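# Move yellow sponges into the tote and onto the counter

## Task

If the bench holds a yellow sponge, finish with one yellow sponge inside the tote near the door and the other yellow sponge on the counter. If the bench has no yellow sponge, move the sponge that sits on the counter into the tote. Any item placed in the tote must lie fully inside it, with nothing sticking out past the rim. The cartons must stay on the bench. The robot must not topple over or be left leaning, or the task fails. Nothing counts as done if only the robot's grip or contact is keeping it in place at the end.

## Robot and tools

Robot: TidyBot++, a wheeled base 0.54 m long, 0.50 m wide and 0.38 m tall on four powered casters. It carries a single seven-joint arm with a two-finger gripper. The shoulder sits 0.12 m ahead of the base centre and 0.68 m off the floor. At the start the arm is folded with the hand aimed down; folded, it pokes up to 0.08 m past the base front and the elbow reaches up to 1.15 m high. Cameras: base_camera (fixed on the base, looking forward and down) and wrist_camera (fisheye, looking along the hand).

Frames: the base frame has its origin on the floor below the base centre, x forward, y left, z up. hand_pose is reported in it, as the point between the finger pads; the hand's z axis runs out along the fingers and the fingers close along its y axis. The odometry frame is the base frame where the scene began. base_odometry heading is positive to the left, range -3.142 to 3.142; it counts wheel turns only, so slip shows up as travel and drift builds over many moves. base_tilt is in degrees, positive when leaning forward or right.

execute_actions: arguments "actions" (a list holding one action, or empty to just read state and pictures) and "cameras" (list of base_camera, wrist_camera or all; omitted or null gives all, [] gives none). One action may contain:
- "base": exactly one relative move from where the base currently is. {"translate_m": d} drives straight, metres, forward positive, -2 to 2. {"strafe_m": d} slides sideways, metres, left positive, -2 to 2. {"rotate_rad": d} turns in place, radians, counter-clockwise from above positive, -6.3 to 6.3. These are offsets, not places to go.
- "joints": absolute target angles by name, in radians: joint_1_rad (any angle; positive is clockwise from above, opposite to rotate_rad), joint_2_rad shoulder -2.249 to 2.249, joint_3_rad any angle, joint_4_rad elbow -2.579 to 2.579, joint_5_rad any angle, joint_6_rad wrist -2.099 to 2.099, joint_7_rad any angle (hand down: positive is counter-clockwise from above; at 1.57 the fingers open to the robot's left and right). gripper_pos is a unitless target 0 (open, about 85 mm gap) to 1 (closed); gap is roughly 85 x (1 - gripper_pos) mm. Free-turning joints go the short way, so step less than half a turn to go further.
- "speeds": optional lower top speeds for this action only: translate_m and strafe_m 0.05 to 0.5 m/s, rotate_rad 0.1 to 1.57 rad/s (defaults are the maxima). A base move needing more than 8.667 s at its top speed is refused.
Base and joint motions start together. Any unknown key or out-of-range value rejects the whole call with no motion. A joint or base left out may keep pushing toward an older target.

Arm geometry: with joint_1_rad = 0, joint_3_rad = 3.14 and joint_5_rad = 0 the arm moves in the vertical plane of the base x axis. Tilt from vertical (forward positive): upper arm (0.42 m) = joint_2_rad; forearm (0.31 m) = joint_2_rad - joint_4_rad; hand (0.31 m to the hand point) = that minus joint_6_rad. Forward reach is the sum of length x sin(tilt), height above the shoulder the sum of length x cos(tilt). A downward-pointing hand can reach about 0.94 m above the floor at most, and only near the base.

wait: "seconds" 0 to 10; nothing new is commanded and the state and pictures come back. zoom_image: "camera" (base_camera or wrist_camera) and "region" [x0, y0, x1, y1] in pixels of that camera's latest full image, at most 504 x 504. read_manual: optional "section" ("licences") returns licence text only. finished_scene: "scene" number; ends the scene for good once the last command has been held, and reports success.

Reading results: base_status and joint_status tell how each motion ended. "done" for the base only means the wheels turned enough, even with slip or a blocked base. "off_target" means it stopped short and may still be pushing. After contact_stop or time_out the motion holds where it stopped. "joint command not followed" with a "cause:" line means the self-collision check withheld the arm's targets (the gripper part still runs); those joints may show "not_followed" and be retried later. For the gripper at 1, "done" means it closed on nothing; "off_target" means it is holding something at the shown reading. motor_effort gives percent of maximum with the peak in brackets; readings are noisy. "ARM HIT" means the arm struck the base or itself. Motor temperatures are listed per joint; MOTOR HOT warns from 60 °C, and an OVER-TEMPERATURE FAULT makes the arm sag, with joints reading "limit_stop_at_motor_heat" (resend the target).

Accuracy: friction and load leave the hand a centimetre or two off, more when stretched out or carrying something. To correct, send each joint its last command plus (desired - read angle); never command a loaded joint to its read angle, as it may sink. Trust camera images over hand_pose.

Avoid: driving while the arm is caught on something high (tipping risk), pushing or pulling sideways with a raised hand, driving the arm into objects (torque faults halt the arm and gripper for 10 s while the base continues), dropping, slamming or shoving objects, and sending fingers close to the floor. Occasional outside nudges may move loose items, so check placement in images before finishing.

Each tool is called after "Call:" by a JSON object that holds its "op" and its "data".

## Session

Call:
{"op": "execute_actions", "data": {"actions": []}}

Scene clock: 0.00 s.
Motor temperatures (°C, as the motors report them): [36 35 29 29 35 38 36]
base_odometry: x=+0.000 y=+0.000 heading=+0.000 (m, m, rad; odometry frame)
base_tilt: forward=+0.6 right=-0.1 (deg)
base_status: not commanded
joint_positions: joint_1_rad=-0.012 joint_2_rad=-0.293 joint_3_rad=+3.126 joint_4_rad=-2.510 joint_5_rad=-0.014 joint_6_rad=-0.881 joint_7_rad=+1.565 gripper_pos=+0.000
joint_status: not commanded
motor_effort: joint_1_rad=-1 joint_2_rad=-4 joint_3_rad=+0 joint_4_rad=+13 joint_5_rad=+0 joint_6_rad=+1 joint_7_rad=+1 (%)
hand_pose: x=+0.2617 y=+0.0080 z=+0.5842 quat_wxyz=(-0.004, +1.000, +0.006, +0.022) (m; base frame)
pictures: base_camera, wrist_camera
Images, in order (width x height): base_camera 644x364, wrist_camera 644x476.

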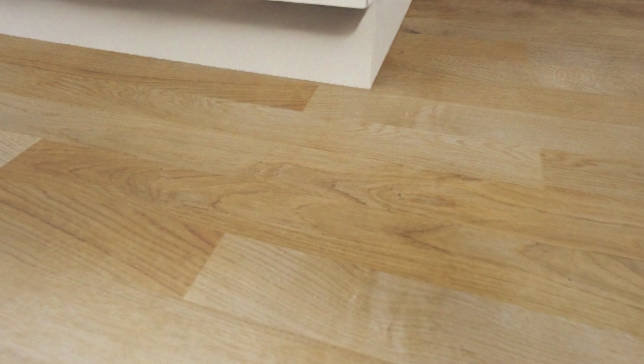

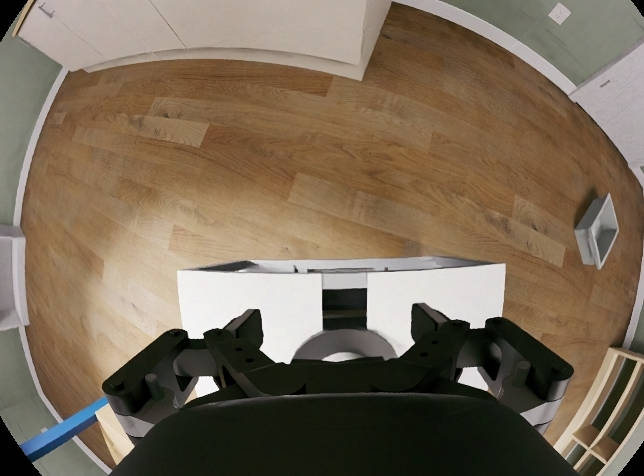

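Call:
{"op": "execute_actions", "data": {"actions": [{"joints":{"joint_2_rad":-0.5,"joint_4_rad":-1.3,"joint_6_rad":-1.3}}], "cameras": ["wrist_camera"]}}

Call:
{"op": "execute_actions", "data": {"actions": [{"joints":{"joint_1_rad":-2.4}}], "cameras": ["wrist_camera"]}}

Scene clock: 2.97 s.
Motor temperatures (°C, as the motors report them): [36 35 29 29 35 38 36]
base_odometry: x=+0.000 y=+0.000 heading=+0.000 (m, m, rad; odometry frame)
base_tilt: forward=+0.6 right=-0.2 (deg)
base_status: not commanded
joint_positions: joint_1_rad=-0.012 joint_2_rad=-0.485 joint_3_rad=+3.126 joint_4_rad=-1.306 joint_5_rad=-0.014 joint_6_rad=-1.267 joint_7_rad=+1.565 gripper_pos=+0.000
joint_status: all done
motor_effort: joint_1_rad=-1(1) joint_2_rad=+0(8) joint_3_rad=+1(1) joint_4_rad=+16(19) joint_5_rad=+0(0) joint_6_rad=+9(9) joint_7_rad=+1(1) (%)
hand_pose: x=+0.4232 y=+0.0161 z=+1.1141 quat_wxyz=(-0.011, +0.864, +0.012, +0.502) (m; base frame)
pictures: wrist_camera
camera_calibration (this result's frames):
wrist_camera: T_world_to_cam=[[0.025436, -0.99745, -0.0666839, 0.0891411], [-0.514632, 0.0441221, -0.856275, 1.22236], [0.857034, 0.0560978, -0.512197, 0.343966], [0, 0, 0, 1]] pos_world=[0.33201, 0.0156848, 1.2288]
Images, in order (width x height): wrist_camera 644x476.

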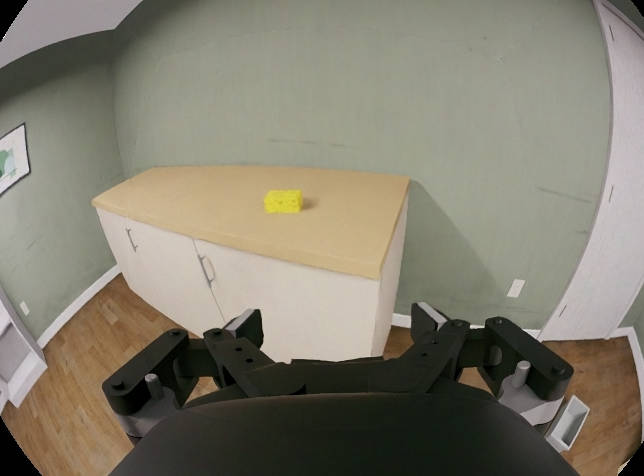

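Scene clock: 6.37 s.
Motor temperatures (°C, as the motors report them): [36 35 29 29 35 38 36]
base_odometry: x=+0.000 y=+0.000 heading=+0.000 (m, m, rad; odometry frame)
base_tilt: forward=+0.6 right=-0.2 (deg)
base_status: not commanded
joint_positions: joint_1_rad=-2.383 joint_2_rad=-0.485 joint_3_rad=+3.126 joint_4_rad=-1.306 joint_5_rad=-0.014 joint_6_rad=-1.267 joint_7_rad=+1.565 gripper_pos=+0.000
joint_status: all done
motor_effort: joint_1_rad=-1(1) joint_2_rad=+0(1) joint_3_rad=+0(1) joint_4_rad=+16(16) joint_5_rad=+0(0) joint_6_rad=+9(9) joint_7_rad=+1(0) (%)
hand_pose: x=-0.1105 y=+0.2003 z=+1.1141 quat_wxyz=(-0.470, +0.314, +0.805, +0.178) (m; base frame)
pictures: wrist_camera
camera_calibration (this result's frames):
wrist_camera: T_world_to_cam=[[0.676433, 0.73348, -0.0666837, 0.0116723], [0.338569, -0.390084, -0.856274, 1.12083], [-0.654072, 0.556635, -0.512199, 0.52379], [0, 0, 0, 1]] pos_world=[-0.0447784, 0.137098, 1.2288]
Images, in order (width x height): wrist_camera 644x476.

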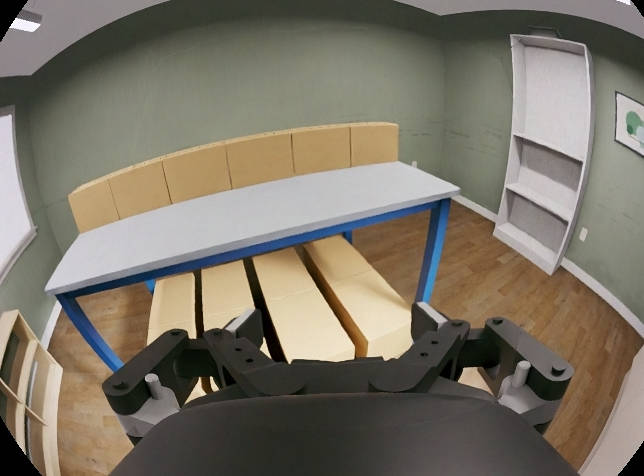

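Call:
{"op": "execute_actions", "data": {"actions": [{"base":{"rotate_rad":-0.39},"joints":{"joint_1_rad":2.4,"joint_2_rad":-0.2,"joint_4_rad":-0.5,"joint_6_rad":-1.8}}], "cameras": []}}

Call:
{"op": "execute_actions", "data": {"actions": [{"base":{"strafe_m":1.3}}], "cameras": ["wrist_camera"]}}

Scene clock: 10.03 s.
Motor temperatures (°C, as the motors report them): [36 35 29 29 35 38 36]
base_odometry: x=+0.000 y=+0.000 heading=-0.389 (m, m, rad; odometry frame)
base_tilt: forward=+0.6 right=-0.2 (deg)
base_status: done
joint_positions: joint_1_rad=-3.865 joint_2_rad=-0.223 joint_3_rad=+3.126 joint_4_rad=-0.510 joint_5_rad=-0.014 joint_6_rad=-1.767 joint_7_rad=+1.565 gripper_pos=+0.000
joint_status: all done
motor_effort: joint_1_rad=-1(2) joint_2_rad=-1(3) joint_3_rad=+0(1) joint_4_rad=+9(16) joint_5_rad=+0(0) joint_6_rad=+10(9) joint_7_rad=+1(1) (%)
hand_pose: x=-0.0769 y=-0.1884 z=+1.2486 quat_wxyz=(-0.480, -0.312, +0.797, -0.191) (m; base frame)
pictures: none
No camera images: the call's "cameras" was empty. Leave "cameras" out to get every camera's image.

Scene clock: 13.90 s.
Motor temperatures (°C, as the motors report them): [36 35 29 29 35 38 36]
base_odometry: x=+0.494 y=+1.202 heading=-0.390 (m, m, rad; odometry frame)
base_tilt: forward=+0.6 right=-0.2 (deg)
base_status: done
joint_positions: joint_1_rad=-3.865 joint_2_rad=-0.209 joint_3_rad=+3.126 joint_4_rad=-0.507 joint_5_rad=-0.014 joint_6_rad=-1.769 joint_7_rad=+1.565 gripper_pos=+0.000
joint_status: not commanded
motor_effort: joint_1_rad=-1(1) joint_2_rad=+0(4) joint_3_rad=+0(1) joint_4_rad=+8(9) joint_5_rad=+0(1) joint_6_rad=+9(9) joint_7_rad=+1(0) (%)
hand_pose: x=-0.0820 y=-0.1929 z=+1.2457 quat_wxyz=(-0.476, -0.313, +0.800, -0.190) (m; base frame)
pictures: wrist_camera
camera_calibration (this result's frames):
wrist_camera: T_world_to_cam=[[-0.675955, 0.734095, -0.0647317, 0.176372], [0.40199, 0.293678, -0.86727, 1.22124], [-0.617648, -0.612257, -0.493612, 0.583064], [0, 0, 0, 1]] pos_world=[-0.0115789, -0.13114, 1.35837]
Images, in order (width x height): wrist_camera 644x476.

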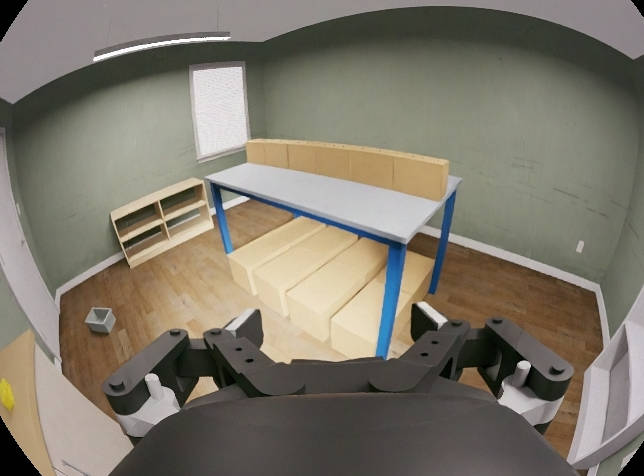

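Call:
{"op": "execute_actions", "data": {"actions": [{"base":{"translate_m":-1.4},"joints":{"joint_1_rad":1.6}}], "cameras": ["wrist_camera"]}}

Scene clock: 18.47 s.
Motor temperatures (°C, as the motors report them): [36 35 29 29 35 38 36]
base_odometry: x=-0.800 y=+1.735 heading=-0.390 (m, m, rad; odometry frame)
base_tilt: forward=+0.6 right=-0.2 (deg)
base_status: done
joint_positions: joint_1_rad=-4.665 joint_2_rad=-0.209 joint_3_rad=+3.126 joint_4_rad=-0.506 joint_5_rad=-0.014 joint_6_rad=-1.769 joint_7_rad=+1.565 gripper_pos=+0.000
joint_status: all done
motor_effort: joint_1_rad=-1(1) joint_2_rad=-2(2) joint_3_rad=+0(1) joint_4_rad=+8(8) joint_5_rad=+0(1) joint_6_rad=+9(10) joint_7_rad=+1(1) (%)
hand_pose: x=+0.1173 y=-0.2783 z=+1.2460 quat_wxyz=(-0.364, -0.600, +0.615, -0.360) (m; base frame)
pictures: wrist_camera
camera_calibration (this result's frames):
wrist_camera: T_world_to_cam=[[-0.99755, 0.0265509, -0.0647191, 0.214634], [0.0693935, 0.492434, -0.867579, 1.26113], [0.00883479, -0.869945, -0.49307, 0.508154], [0, 0, 0, 1]] pos_world=[0.122105, -0.184653, 1.35857]
Images, in order (width x height): wrist_camera 644x476.

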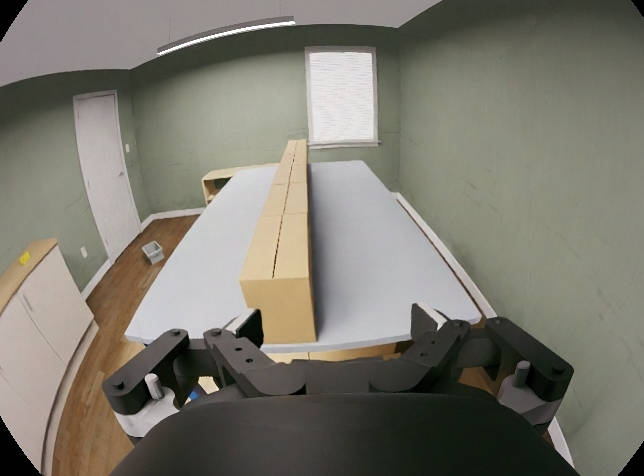

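Call:
{"op": "execute_actions", "data": {"actions": [{"base":{"translate_m":1.6},"joints":{"joint_1_rad":0}}], "cameras": []}}

Call:
{"op": "execute_actions", "data": {"actions": [{"base":{"strafe_m":-1.5}}], "cameras": []}}

Call:
{"op": "execute_actions", "data": {"actions": [{"base":{"rotate_rad":1.62}}], "cameras": []}}

Call:
{"op": "execute_actions", "data": {"actions": [{"base":{"strafe_m":-0.7},"joints":{"joint_2_rad":0.2,"joint_4_rad":-0.9,"joint_6_rad":-1.3}}]}}

Scene clock: 24.37 s.
Motor temperatures (°C, as the motors report them): [36 35 29 29 35 38 36]
base_odometry: x=+0.680 y=+1.128 heading=-0.390 (m, m, rad; odometry frame)
base_tilt: forward=+0.6 right=-0.2 (deg)
base_status: done
joint_positions: joint_1_rad=-6.265 joint_2_rad=-0.200 joint_3_rad=+3.126 joint_4_rad=-0.505 joint_5_rad=-0.014 joint_6_rad=-1.770 joint_7_rad=+1.565 gripper_pos=+0.000
joint_status: all done
motor_effort: joint_1_rad=-1(2) joint_2_rad=-2(6) joint_3_rad=+0(2) joint_4_rad=+9(10) joint_5_rad=+1(1) joint_6_rad=+9(10) joint_7_rad=+1(1) (%)
hand_pose: x=+0.4021 y=+0.0064 z=+1.2436 quat_wxyz=(+0.004, -0.861, -0.002, -0.508) (m; base frame)
pictures: none
No camera images: the call's "cameras" was empty. Leave "cameras" out to get every camera's image.

Scene clock: 28.63 s.
Motor temperatures (°C, as the motors report them): [36 35 29 29 35 38 36]
base_odometry: x=+0.111 y=-0.260 heading=-0.390 (m, m, rad; odometry frame)
base_tilt: forward=+0.6 right=-0.2 (deg)
base_status: done
joint_positions: joint_1_rad=-6.266 joint_2_rad=-0.200 joint_3_rad=+3.126 joint_4_rad=-0.505 joint_5_rad=-0.014 joint_6_rad=-1.770 joint_7_rad=+1.565 gripper_pos=+0.000
joint_status: not commanded
motor_effort: joint_1_rad=-1(0) joint_2_rad=-2(4) joint_3_rad=+0(2) joint_4_rad=+9(9) joint_5_rad=+0(1) joint_6_rad=+9(9) joint_7_rad=+1(0) (%)
hand_pose: x=+0.4021 y=+0.0064 z=+1.2436 quat_wxyz=(+0.004, -0.861, -0.002, -0.508) (m; base frame)
pictures: none
No camera images: the call's "cameras" was empty. Leave "cameras" out to get every camera's image.

Scene clock: 30.93 s.
Motor temperatures (°C, as the motors report them): [36 35 29 29 35 38 36]
base_odometry: x=+0.111 y=-0.260 heading=+1.229 (m, m, rad; odometry frame)
base_tilt: forward=+0.6 right=-0.2 (deg)
base_status: done
joint_positions: joint_1_rad=-6.266 joint_2_rad=-0.200 joint_3_rad=+3.126 joint_4_rad=-0.505 joint_5_rad=-0.014 joint_6_rad=-1.770 joint_7_rad=+1.565 gripper_pos=+0.000
joint_status: not commanded
motor_effort: joint_1_rad=-1(0) joint_2_rad=-2(5) joint_3_rad=+0(1) joint_4_rad=+10(10) joint_5_rad=+0(1) joint_6_rad=+9(9) joint_7_rad=+0(0) (%)
hand_pose: x=+0.4020 y=+0.0067 z=+1.2436 quat_wxyz=(+0.005, -0.861, -0.002, -0.508) (m; base frame)
pictures: none
No camera images: the call's "cameras" was empty. Leave "cameras" out to get every camera's image.

Scene clock: 33.60 s.
Motor temperatures (°C, as the motors report them): [36 35 29 29 35 38 36]
base_odometry: x=+0.771 y=-0.493 heading=+1.230 (m, m, rad; odometry frame)
base_tilt: forward=+0.7 right=-0.2 (deg)
base_status: done
joint_positions: joint_1_rad=-6.271 joint_2_rad=+0.208 joint_3_rad=+3.126 joint_4_rad=-0.904 joint_5_rad=-0.014 joint_6_rad=-1.331 joint_7_rad=+1.565 gripper_pos=+0.000
joint_status: all done
motor_effort: joint_1_rad=-1(4) joint_2_rad=-28(36) joint_3_rad=-1(2) joint_4_rad=+18(20) joint_5_rad=+0(2) joint_6_rad=+7(9) joint_7_rad=+1(0) (%)
hand_pose: x=+0.6875 y=+0.0059 z=+0.9948 quat_wxyz=(+0.010, -0.940, +0.001, -0.342) (m; base frame)
pictures: base_camera, wrist_camera
camera_calibration (this result's frames):
wrist_camera: T_world_to_cam=[[-0.0218885, -0.997163, -0.0720196, 0.102158], [-0.778571, 0.0621921, -0.624468, 1.20741], [0.627175, 0.0424036, -0.777723, 0.479191], [0, 0, 0, 1]] pos_world=[0.641754, 0.00645753, 1.13402]
Images, in order (width x height): base_camera 644x364, wrist_camera 644x476.

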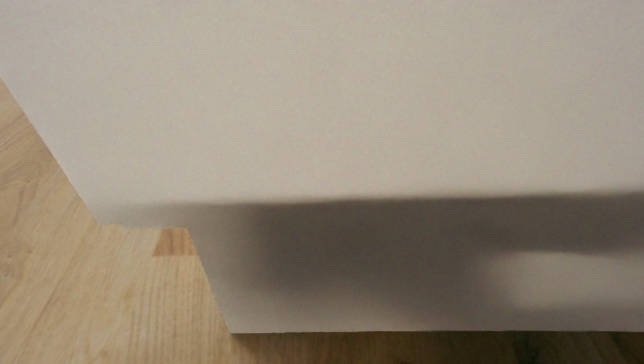

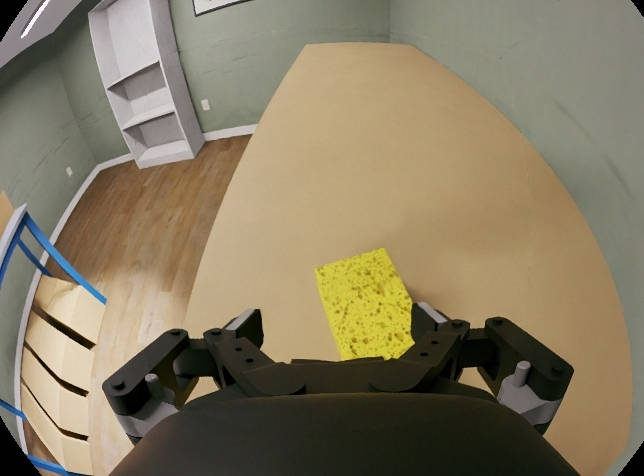

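Call:
{"op": "execute_actions", "data": {"actions": [{"base":{"strafe_m":-0.025},"joints":{"joint_2_rad":0.35,"joint_4_rad":-0.57,"joint_6_rad":-1.73,"joint_7_rad":1.9}}], "cameras": ["wrist_camera"]}}

Scene clock: 35.50 s.
Motor temperatures (°C, as the motors report them): [36 35 29 29 35 38 36]
base_odometry: x=+0.794 y=-0.502 heading=+1.231 (m, m, rad; odometry frame)
base_tilt: forward=+0.6 right=-0.2 (deg)
base_status: done
joint_positions: joint_1_rad=-6.276 joint_2_rad=+0.332 joint_3_rad=+3.127 joint_4_rad=-0.580 joint_5_rad=-0.014 joint_6_rad=-1.700 joint_7_rad=+1.870 gripper_pos=+0.000
joint_status: all done
motor_effort: joint_1_rad=-1(4) joint_2_rad=-29(30) joint_3_rad=-1(2) joint_4_rad=+15(18) joint_5_rad=+0(1) joint_6_rad=+6(7) joint_7_rad=+0(1) (%)
hand_pose: x=+0.6619 y=+0.0079 z=+1.0033 quat_wxyz=(-0.029, -0.954, -0.149, -0.260) (m; base frame)
pictures: wrist_camera
camera_calibration (this result's frames):
wrist_camera: T_world_to_cam=[[0.236294, -0.967816, 0.0865901, -0.226112], [-0.844333, -0.248612, -0.474652, 1.08829], [0.480903, 0.0390464, -0.875904, 0.697108], [0, 0, 0, 1]] pos_world=[0.63707, 0.0245091, 1.14674]
Images, in order (width x height): wrist_camera 644x476.

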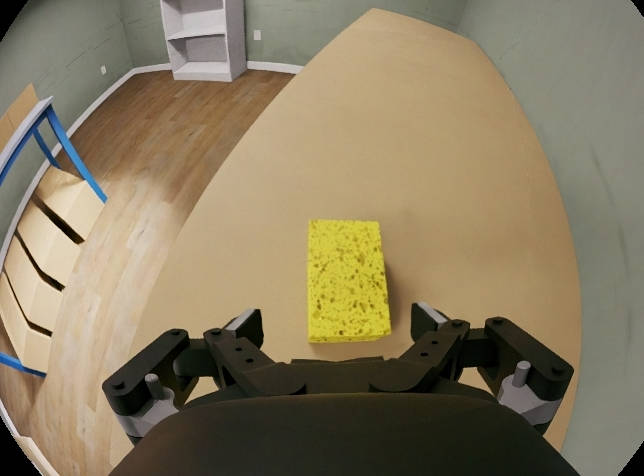

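Call:
{"op": "execute_actions", "data": {"actions": [{"base":{"strafe_m":-0.008},"joints":{"joint_2_rad":0.48}}], "cameras": ["wrist_camera"]}}

Scene clock: 36.90 s.
Motor temperatures (°C, as the motors report them): [36 35 29 29 35 38 36]
base_odometry: x=+0.802 y=-0.504 heading=+1.231 (m, m, rad; odometry frame)
base_tilt: forward=+0.6 right=-0.2 (deg)
base_status: done
joint_positions: joint_1_rad=-6.278 joint_2_rad=+0.484 joint_3_rad=+3.127 joint_4_rad=-0.574 joint_5_rad=-0.014 joint_6_rad=-1.700 joint_7_rad=+1.870 gripper_pos=+0.000
joint_status: all done
motor_effort: joint_1_rad=-1(5) joint_2_rad=-36(41) joint_3_rad=-1(2) joint_4_rad=+15(17) joint_5_rad=+0(1) joint_6_rad=+4(6) joint_7_rad=+0(1) (%)
hand_pose: x=+0.7051 y=+0.0087 z=+0.9200 quat_wxyz=(-0.018, -0.970, -0.152, -0.190) (m; base frame)
pictures: wrist_camera
camera_calibration (this result's frames):
wrist_camera: T_world_to_cam=[[0.248152, -0.967412, 0.0503489, -0.203306], [-0.903734, -0.249907, -0.34758, 1.01042], [0.348835, 0.0407506, -0.936298, 0.752039], [0, 0, 0, 1]] pos_world=[0.701268, 0.0251857, 1.06557]
Images, in order (width x height): wrist_camera 644x476.

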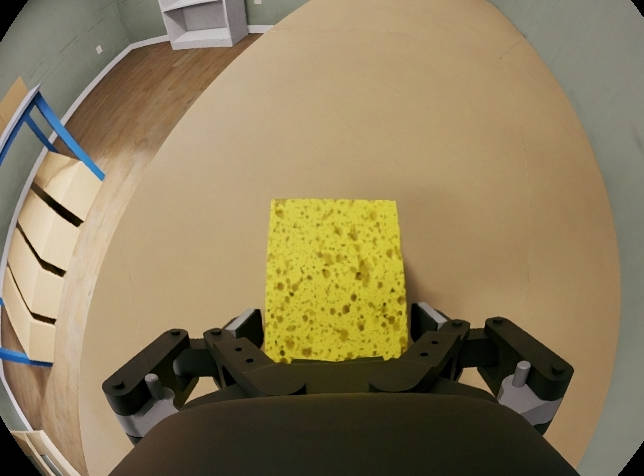

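Call:
{"op": "execute_actions", "data": {"actions": [{"joints":{"gripper_pos":1}}], "cameras": []}}

Call:
{"op": "execute_actions", "data": {"actions": [{"base":{"translate_m":-0.1},"speeds":{"translate_m":0.1},"joints":{"joint_2_rad":0.0}}], "cameras": []}}

Call:
{"op": "execute_actions", "data": {"actions": [{"base":{"rotate_rad":2.57}}], "cameras": []}}

Call:
{"op": "execute_actions", "data": {"actions": [{"joints":{"joint_2_rad":0.6,"joint_4_rad":-1.8,"joint_6_rad":-0.5,"joint_7_rad":1.57}}]}}

Scene clock: 38.73 s.
Motor temperatures (°C, as the motors report them): [36 35 29 29 35 38 36]
base_odometry: x=+0.802 y=-0.504 heading=+1.231 (m, m, rad; odometry frame)
base_tilt: forward=+0.6 right=-0.2 (deg)
base_status: not commanded
joint_positions: joint_1_rad=-6.278 joint_2_rad=+0.476 joint_3_rad=+3.127 joint_4_rad=-0.568 joint_5_rad=-0.014 joint_6_rad=-1.700 joint_7_rad=+1.870 gripper_pos=+0.393
joint_status: gripper_pos off_target (ended at +0.393, target +1.000)
motor_effort: joint_1_rad=-1(1) joint_2_rad=-36(37) joint_3_rad=-1(1) joint_4_rad=+16(16) joint_5_rad=+0(3) joint_6_rad=+4(5) joint_7_rad=+1(1) (%)
hand_pose: x=+0.7039 y=+0.0087 z=+0.9274 quat_wxyz=(-0.019, -0.968, -0.152, -0.197) (m; base frame)
pictures: none
No camera images: the call's "cameras" was empty. Leave "cameras" out to get every camera's image.

Scene clock: 40.67 s.
Motor temperatures (°C, as the motors report them): [36 35 29 29 35 38 36]
base_odometry: x=+0.769 y=-0.599 heading=+1.231 (m, m, rad; odometry frame)
base_tilt: forward=+0.6 right=-0.2 (deg)
base_status: done
joint_positions: joint_1_rad=-6.278 joint_2_rad=-0.007 joint_3_rad=+3.127 joint_4_rad=-0.568 joint_5_rad=-0.014 joint_6_rad=-1.700 joint_7_rad=+1.870 gripper_pos=+0.394
joint_status: all done
motor_effort: joint_1_rad=-1(1) joint_2_rad=-13(39) joint_3_rad=+0(1) joint_4_rad=+12(17) joint_5_rad=+0(0) joint_6_rad=+9(9) joint_7_rad=+1(1) (%)
hand_pose: x=+0.5229 y=+0.0097 z=+1.1707 quat_wxyz=(-0.056, -0.893, -0.143, -0.423) (m; base frame)
pictures: none
No camera images: the call's "cameras" was empty. Leave "cameras" out to get every camera's image.

Scene clock: 43.63 s.
Motor temperatures (°C, as the motors report them): [36 35 29 29 35 38 36]
base_odometry: x=+0.769 y=-0.599 heading=-2.483 (m, m, rad; odometry frame)
base_tilt: forward=+0.6 right=-0.2 (deg)
base_status: done
joint_positions: joint_1_rad=-6.278 joint_2_rad=-0.001 joint_3_rad=+3.127 joint_4_rad=-0.568 joint_5_rad=-0.014 joint_6_rad=-1.700 joint_7_rad=+1.870 gripper_pos=+0.394
joint_status: not commanded
motor_effort: joint_1_rad=-1(3) joint_2_rad=-14(17) joint_3_rad=+0(2) joint_4_rad=+13(13) joint_5_rad=+0(1) joint_6_rad=+8(8) joint_7_rad=+1(1) (%)
hand_pose: x=+0.5261 y=+0.0097 z=+1.1680 quat_wxyz=(-0.055, -0.895, -0.143, -0.420) (m; base frame)
pictures: none
No camera images: the call's "cameras" was empty. Leave "cameras" out to get every camera's image.

Scene clock: 46.13 s.
Motor temperatures (°C, as the motors report them): [36 35 29 29 35 38 36]
base_odometry: x=+0.769 y=-0.599 heading=-2.483 (m, m, rad; odometry frame)
base_tilt: forward=+0.6 right=-0.2 (deg)
base_status: not commanded
joint_positions: joint_1_rad=-6.278 joint_2_rad=+0.584 joint_3_rad=+3.127 joint_4_rad=-1.793 joint_5_rad=-0.014 joint_6_rad=-0.533 joint_7_rad=+1.602 gripper_pos=+0.394
joint_status: all done
motor_effort: joint_1_rad=-1(1) joint_2_rad=-35(41) joint_3_rad=-1(1) joint_4_rad=+13(18) joint_5_rad=+0(0) joint_6_rad=+3(9) joint_7_rad=+0(1) (%)
hand_pose: x=+0.6399 y=+0.0089 z=+0.5033 quat_wxyz=(+0.007, -0.993, -0.013, -0.116) (m; base frame)
pictures: base_camera, wrist_camera
camera_calibration (this result's frames):
wrist_camera: T_world_to_cam=[[-0.0192622, -0.998745, -0.0462219, 0.0540385], [-0.977804, 0.0284651, -0.207579, 0.781195], [0.208634, 0.0411976, -0.977126, 0.494805], [0, 0, 0, 1]] pos_world=[0.661664, 0.0113492, 0.648144]
Images, in order (width x height): base_camera 644x364, wrist_camera 644x476.

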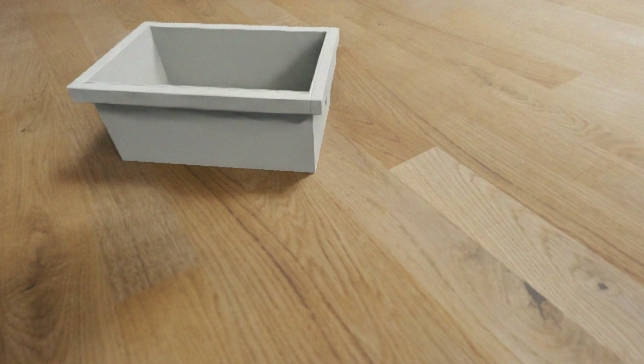

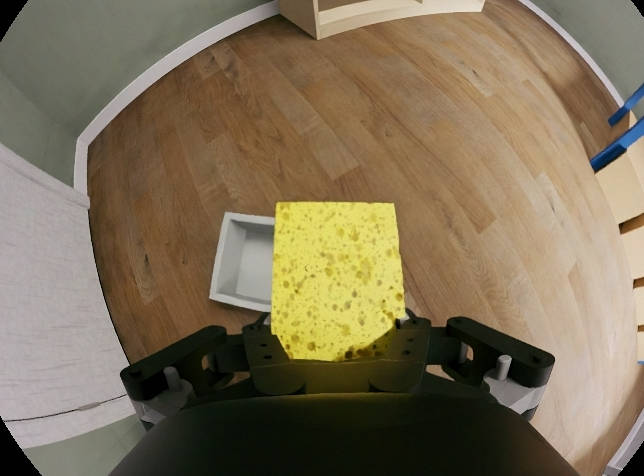

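Call:
{"op": "execute_actions", "data": {"actions": [{"base":{"strafe_m":0.135},"joints":{"joint_2_rad":1.28,"joint_4_rad":-1.48,"joint_6_rad":-0.21,"joint_7_rad":1.47}}]}}

Call:
{"op": "execute_actions", "data": {"actions": [{"joints":{"joint_2_rad":1.56,"joint_4_rad":-1.245,"joint_6_rad":-0.15}}]}}

Scene clock: 49.80 s.
Motor temperatures (°C, as the motors report them): [36 35 29 29 35 38 36]
base_odometry: x=+0.833 y=-0.682 heading=-2.491 (m, m, rad; odometry frame)
base_tilt: forward=+0.6 right=-0.2 (deg)
base_status: strafe_m time_out (by the wheels' count: +0.105 of +0.135)
joint_positions: joint_1_rad=-6.290 joint_2_rad=+1.274 joint_3_rad=+3.124 joint_4_rad=-1.489 joint_5_rad=-0.014 joint_6_rad=-0.240 joint_7_rad=+1.503 gripper_pos=+0.394
joint_status: all done
motor_effort: joint_1_rad=-1(11) joint_2_rad=-48(50) joint_3_rad=-1(6) joint_4_rad=+7(13) joint_5_rad=+0(1) joint_6_rad=+2(3) joint_7_rad=+0(1) (%)
hand_pose: x=+0.6804 y=+0.0172 z=+0.2049 quat_wxyz=(+0.013, -0.997, +0.035, -0.069) (m; base frame)
pictures: base_camera, wrist_camera
camera_calibration (this result's frames):
wrist_camera: T_world_to_cam=[[-0.118762, -0.990948, -0.0625855, 0.120221], [-0.985738, 0.125237, -0.112414, 0.742855], [0.119235, 0.0483423, -0.991689, 0.258147], [0, 0, 0, 1]] pos_world=[0.715758, 0.0136206, 0.347033]
Images, in order (width x height): base_camera 644x364, wrist_camera 644x476.

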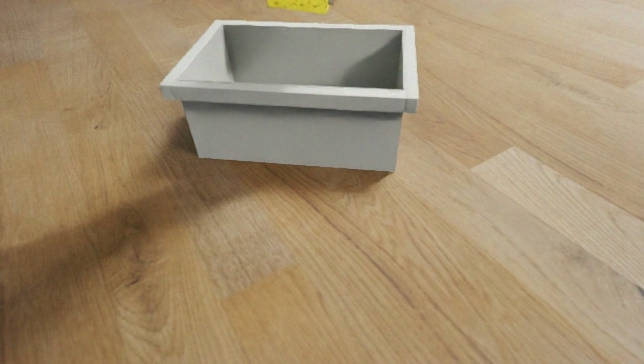

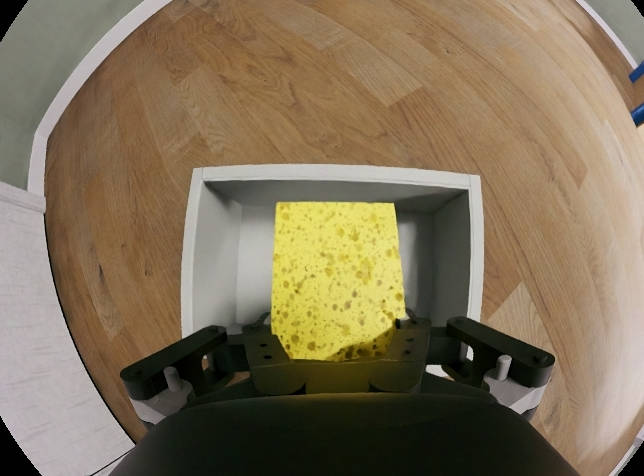

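not run: a stop came earlier in this reply.

Call:
{"op": "execute_actions", "data": {"actions": [{"base":{"translate_m":0.015},"joints":{"joint_2_rad":1.58,"joint_4_rad":-1.235,"joint_6_rad":-0.15}}], "cameras": ["base_camera"]}}

Call:
{"op": "execute_actions", "data": {"actions": [{"joints":{"gripper_pos":0.1}}], "cameras": []}}

Call:
{"op": "execute_actions", "data": {"actions": [{"joints":{"joint_2_rad":1.2,"joint_4_rad":-1.5}}]}}

Scene clock: 51.97 s.
Motor temperatures (°C, as the motors report them): [36 35 29 29 35 38 36]
base_odometry: x=+0.822 y=-0.691 heading=-2.491 (m, m, rad; odometry frame)
base_tilt: forward=+0.6 right=-0.2 (deg)
base_status: done
joint_positions: joint_1_rad=-6.290 joint_2_rad=+1.583 joint_3_rad=+3.124 joint_4_rad=-1.245 joint_5_rad=-0.014 joint_6_rad=-0.182 joint_7_rad=+1.503 gripper_pos=+0.394
joint_status: all done
motor_effort: joint_1_rad=-1(3) joint_2_rad=-46(51) joint_3_rad=-1(2) joint_4_rad=+6(8) joint_5_rad=+0(0) joint_6_rad=+2(2) joint_7_rad=+1(1) (%)
hand_pose: x=+0.6774 y=+0.0166 z=+0.0693 quat_wxyz=(+0.013, -0.997, +0.038, -0.065) (m; base frame)
pictures: base_camera
Images, in order (width x height): base_camera 644x364.

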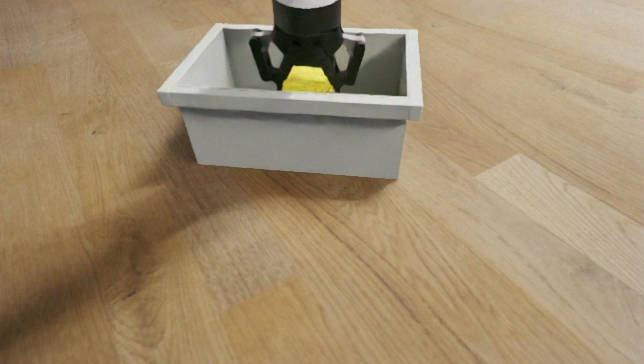

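Scene clock: 53.00 s.
Motor temperatures (°C, as the motors report them): [36 35 29 29 35 38 36]
base_odometry: x=+0.822 y=-0.691 heading=-2.491 (m, m, rad; odometry frame)
base_tilt: forward=+0.7 right=-0.2 (deg)
base_status: not commanded
joint_positions: joint_1_rad=-6.290 joint_2_rad=+1.583 joint_3_rad=+3.124 joint_4_rad=-1.245 joint_5_rad=-0.014 joint_6_rad=-0.182 joint_7_rad=+1.503 gripper_pos=+0.100
joint_status: all done
motor_effort: joint_1_rad=-1(1) joint_2_rad=-46(47) joint_3_rad=-2(2) joint_4_rad=+6(5) joint_5_rad=+0(0) joint_6_rad=+2(2) joint_7_rad=+0(1) (%)
hand_pose: x=+0.6774 y=+0.0166 z=+0.0693 quat_wxyz=(+0.013, -0.997, +0.038, -0.065) (m; base frame)
pictures: none
No camera images: the call's "cameras" was empty. Leave "cameras" out to get every camera's image.

Scene clock: 54.67 s.
Motor temperatures (°C, as the motors report them): [36 36 29 29 35 38 36]
base_odometry: x=+0.822 y=-0.691 heading=-2.491 (m, m, rad; odometry frame)
base_tilt: forward=+0.6 right=-0.2 (deg)
base_status: not commanded
joint_positions: joint_1_rad=-6.290 joint_2_rad=+1.201 joint_3_rad=+3.124 joint_4_rad=-1.490 joint_5_rad=-0.014 joint_6_rad=-0.179 joint_7_rad=+1.503 gripper_pos=+0.100
joint_status: all done
motor_effort: joint_1_rad=-1(1) joint_2_rad=-45(49) joint_3_rad=-2(2) joint_4_rad=+8(8) joint_5_rad=+1(0) joint_6_rad=+3(4) joint_7_rad=+1(1) (%)
hand_pose: x=+0.7312 y=+0.0173 z=+0.2512 quat_wxyz=(+0.016, -0.990, +0.035, -0.135) (m; base frame)
pictures: base_camera, wrist_camera
camera_calibration (this result's frames):
wrist_camera: T_world_to_cam=[[-0.110789, -0.990759, -0.0782438, 0.127359], [-0.962079, 0.12666, -0.241582, 0.813286], [0.24926, 0.0485122, -0.967221, 0.196837], [0, 0, 0, 1]] pos_world=[0.747491, 0.0136228, 0.396824]
Images, in order (width x height): base_camera 644x364, wrist_camera 644x476.

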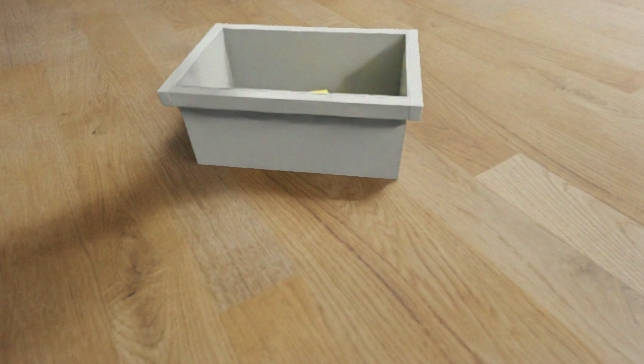

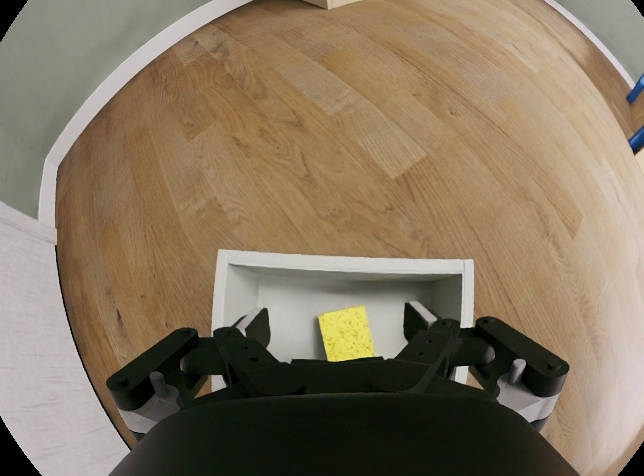

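Call:
{"op": "finished_scene", "data": {"scene": 1}}

The scene is finished: the task was done.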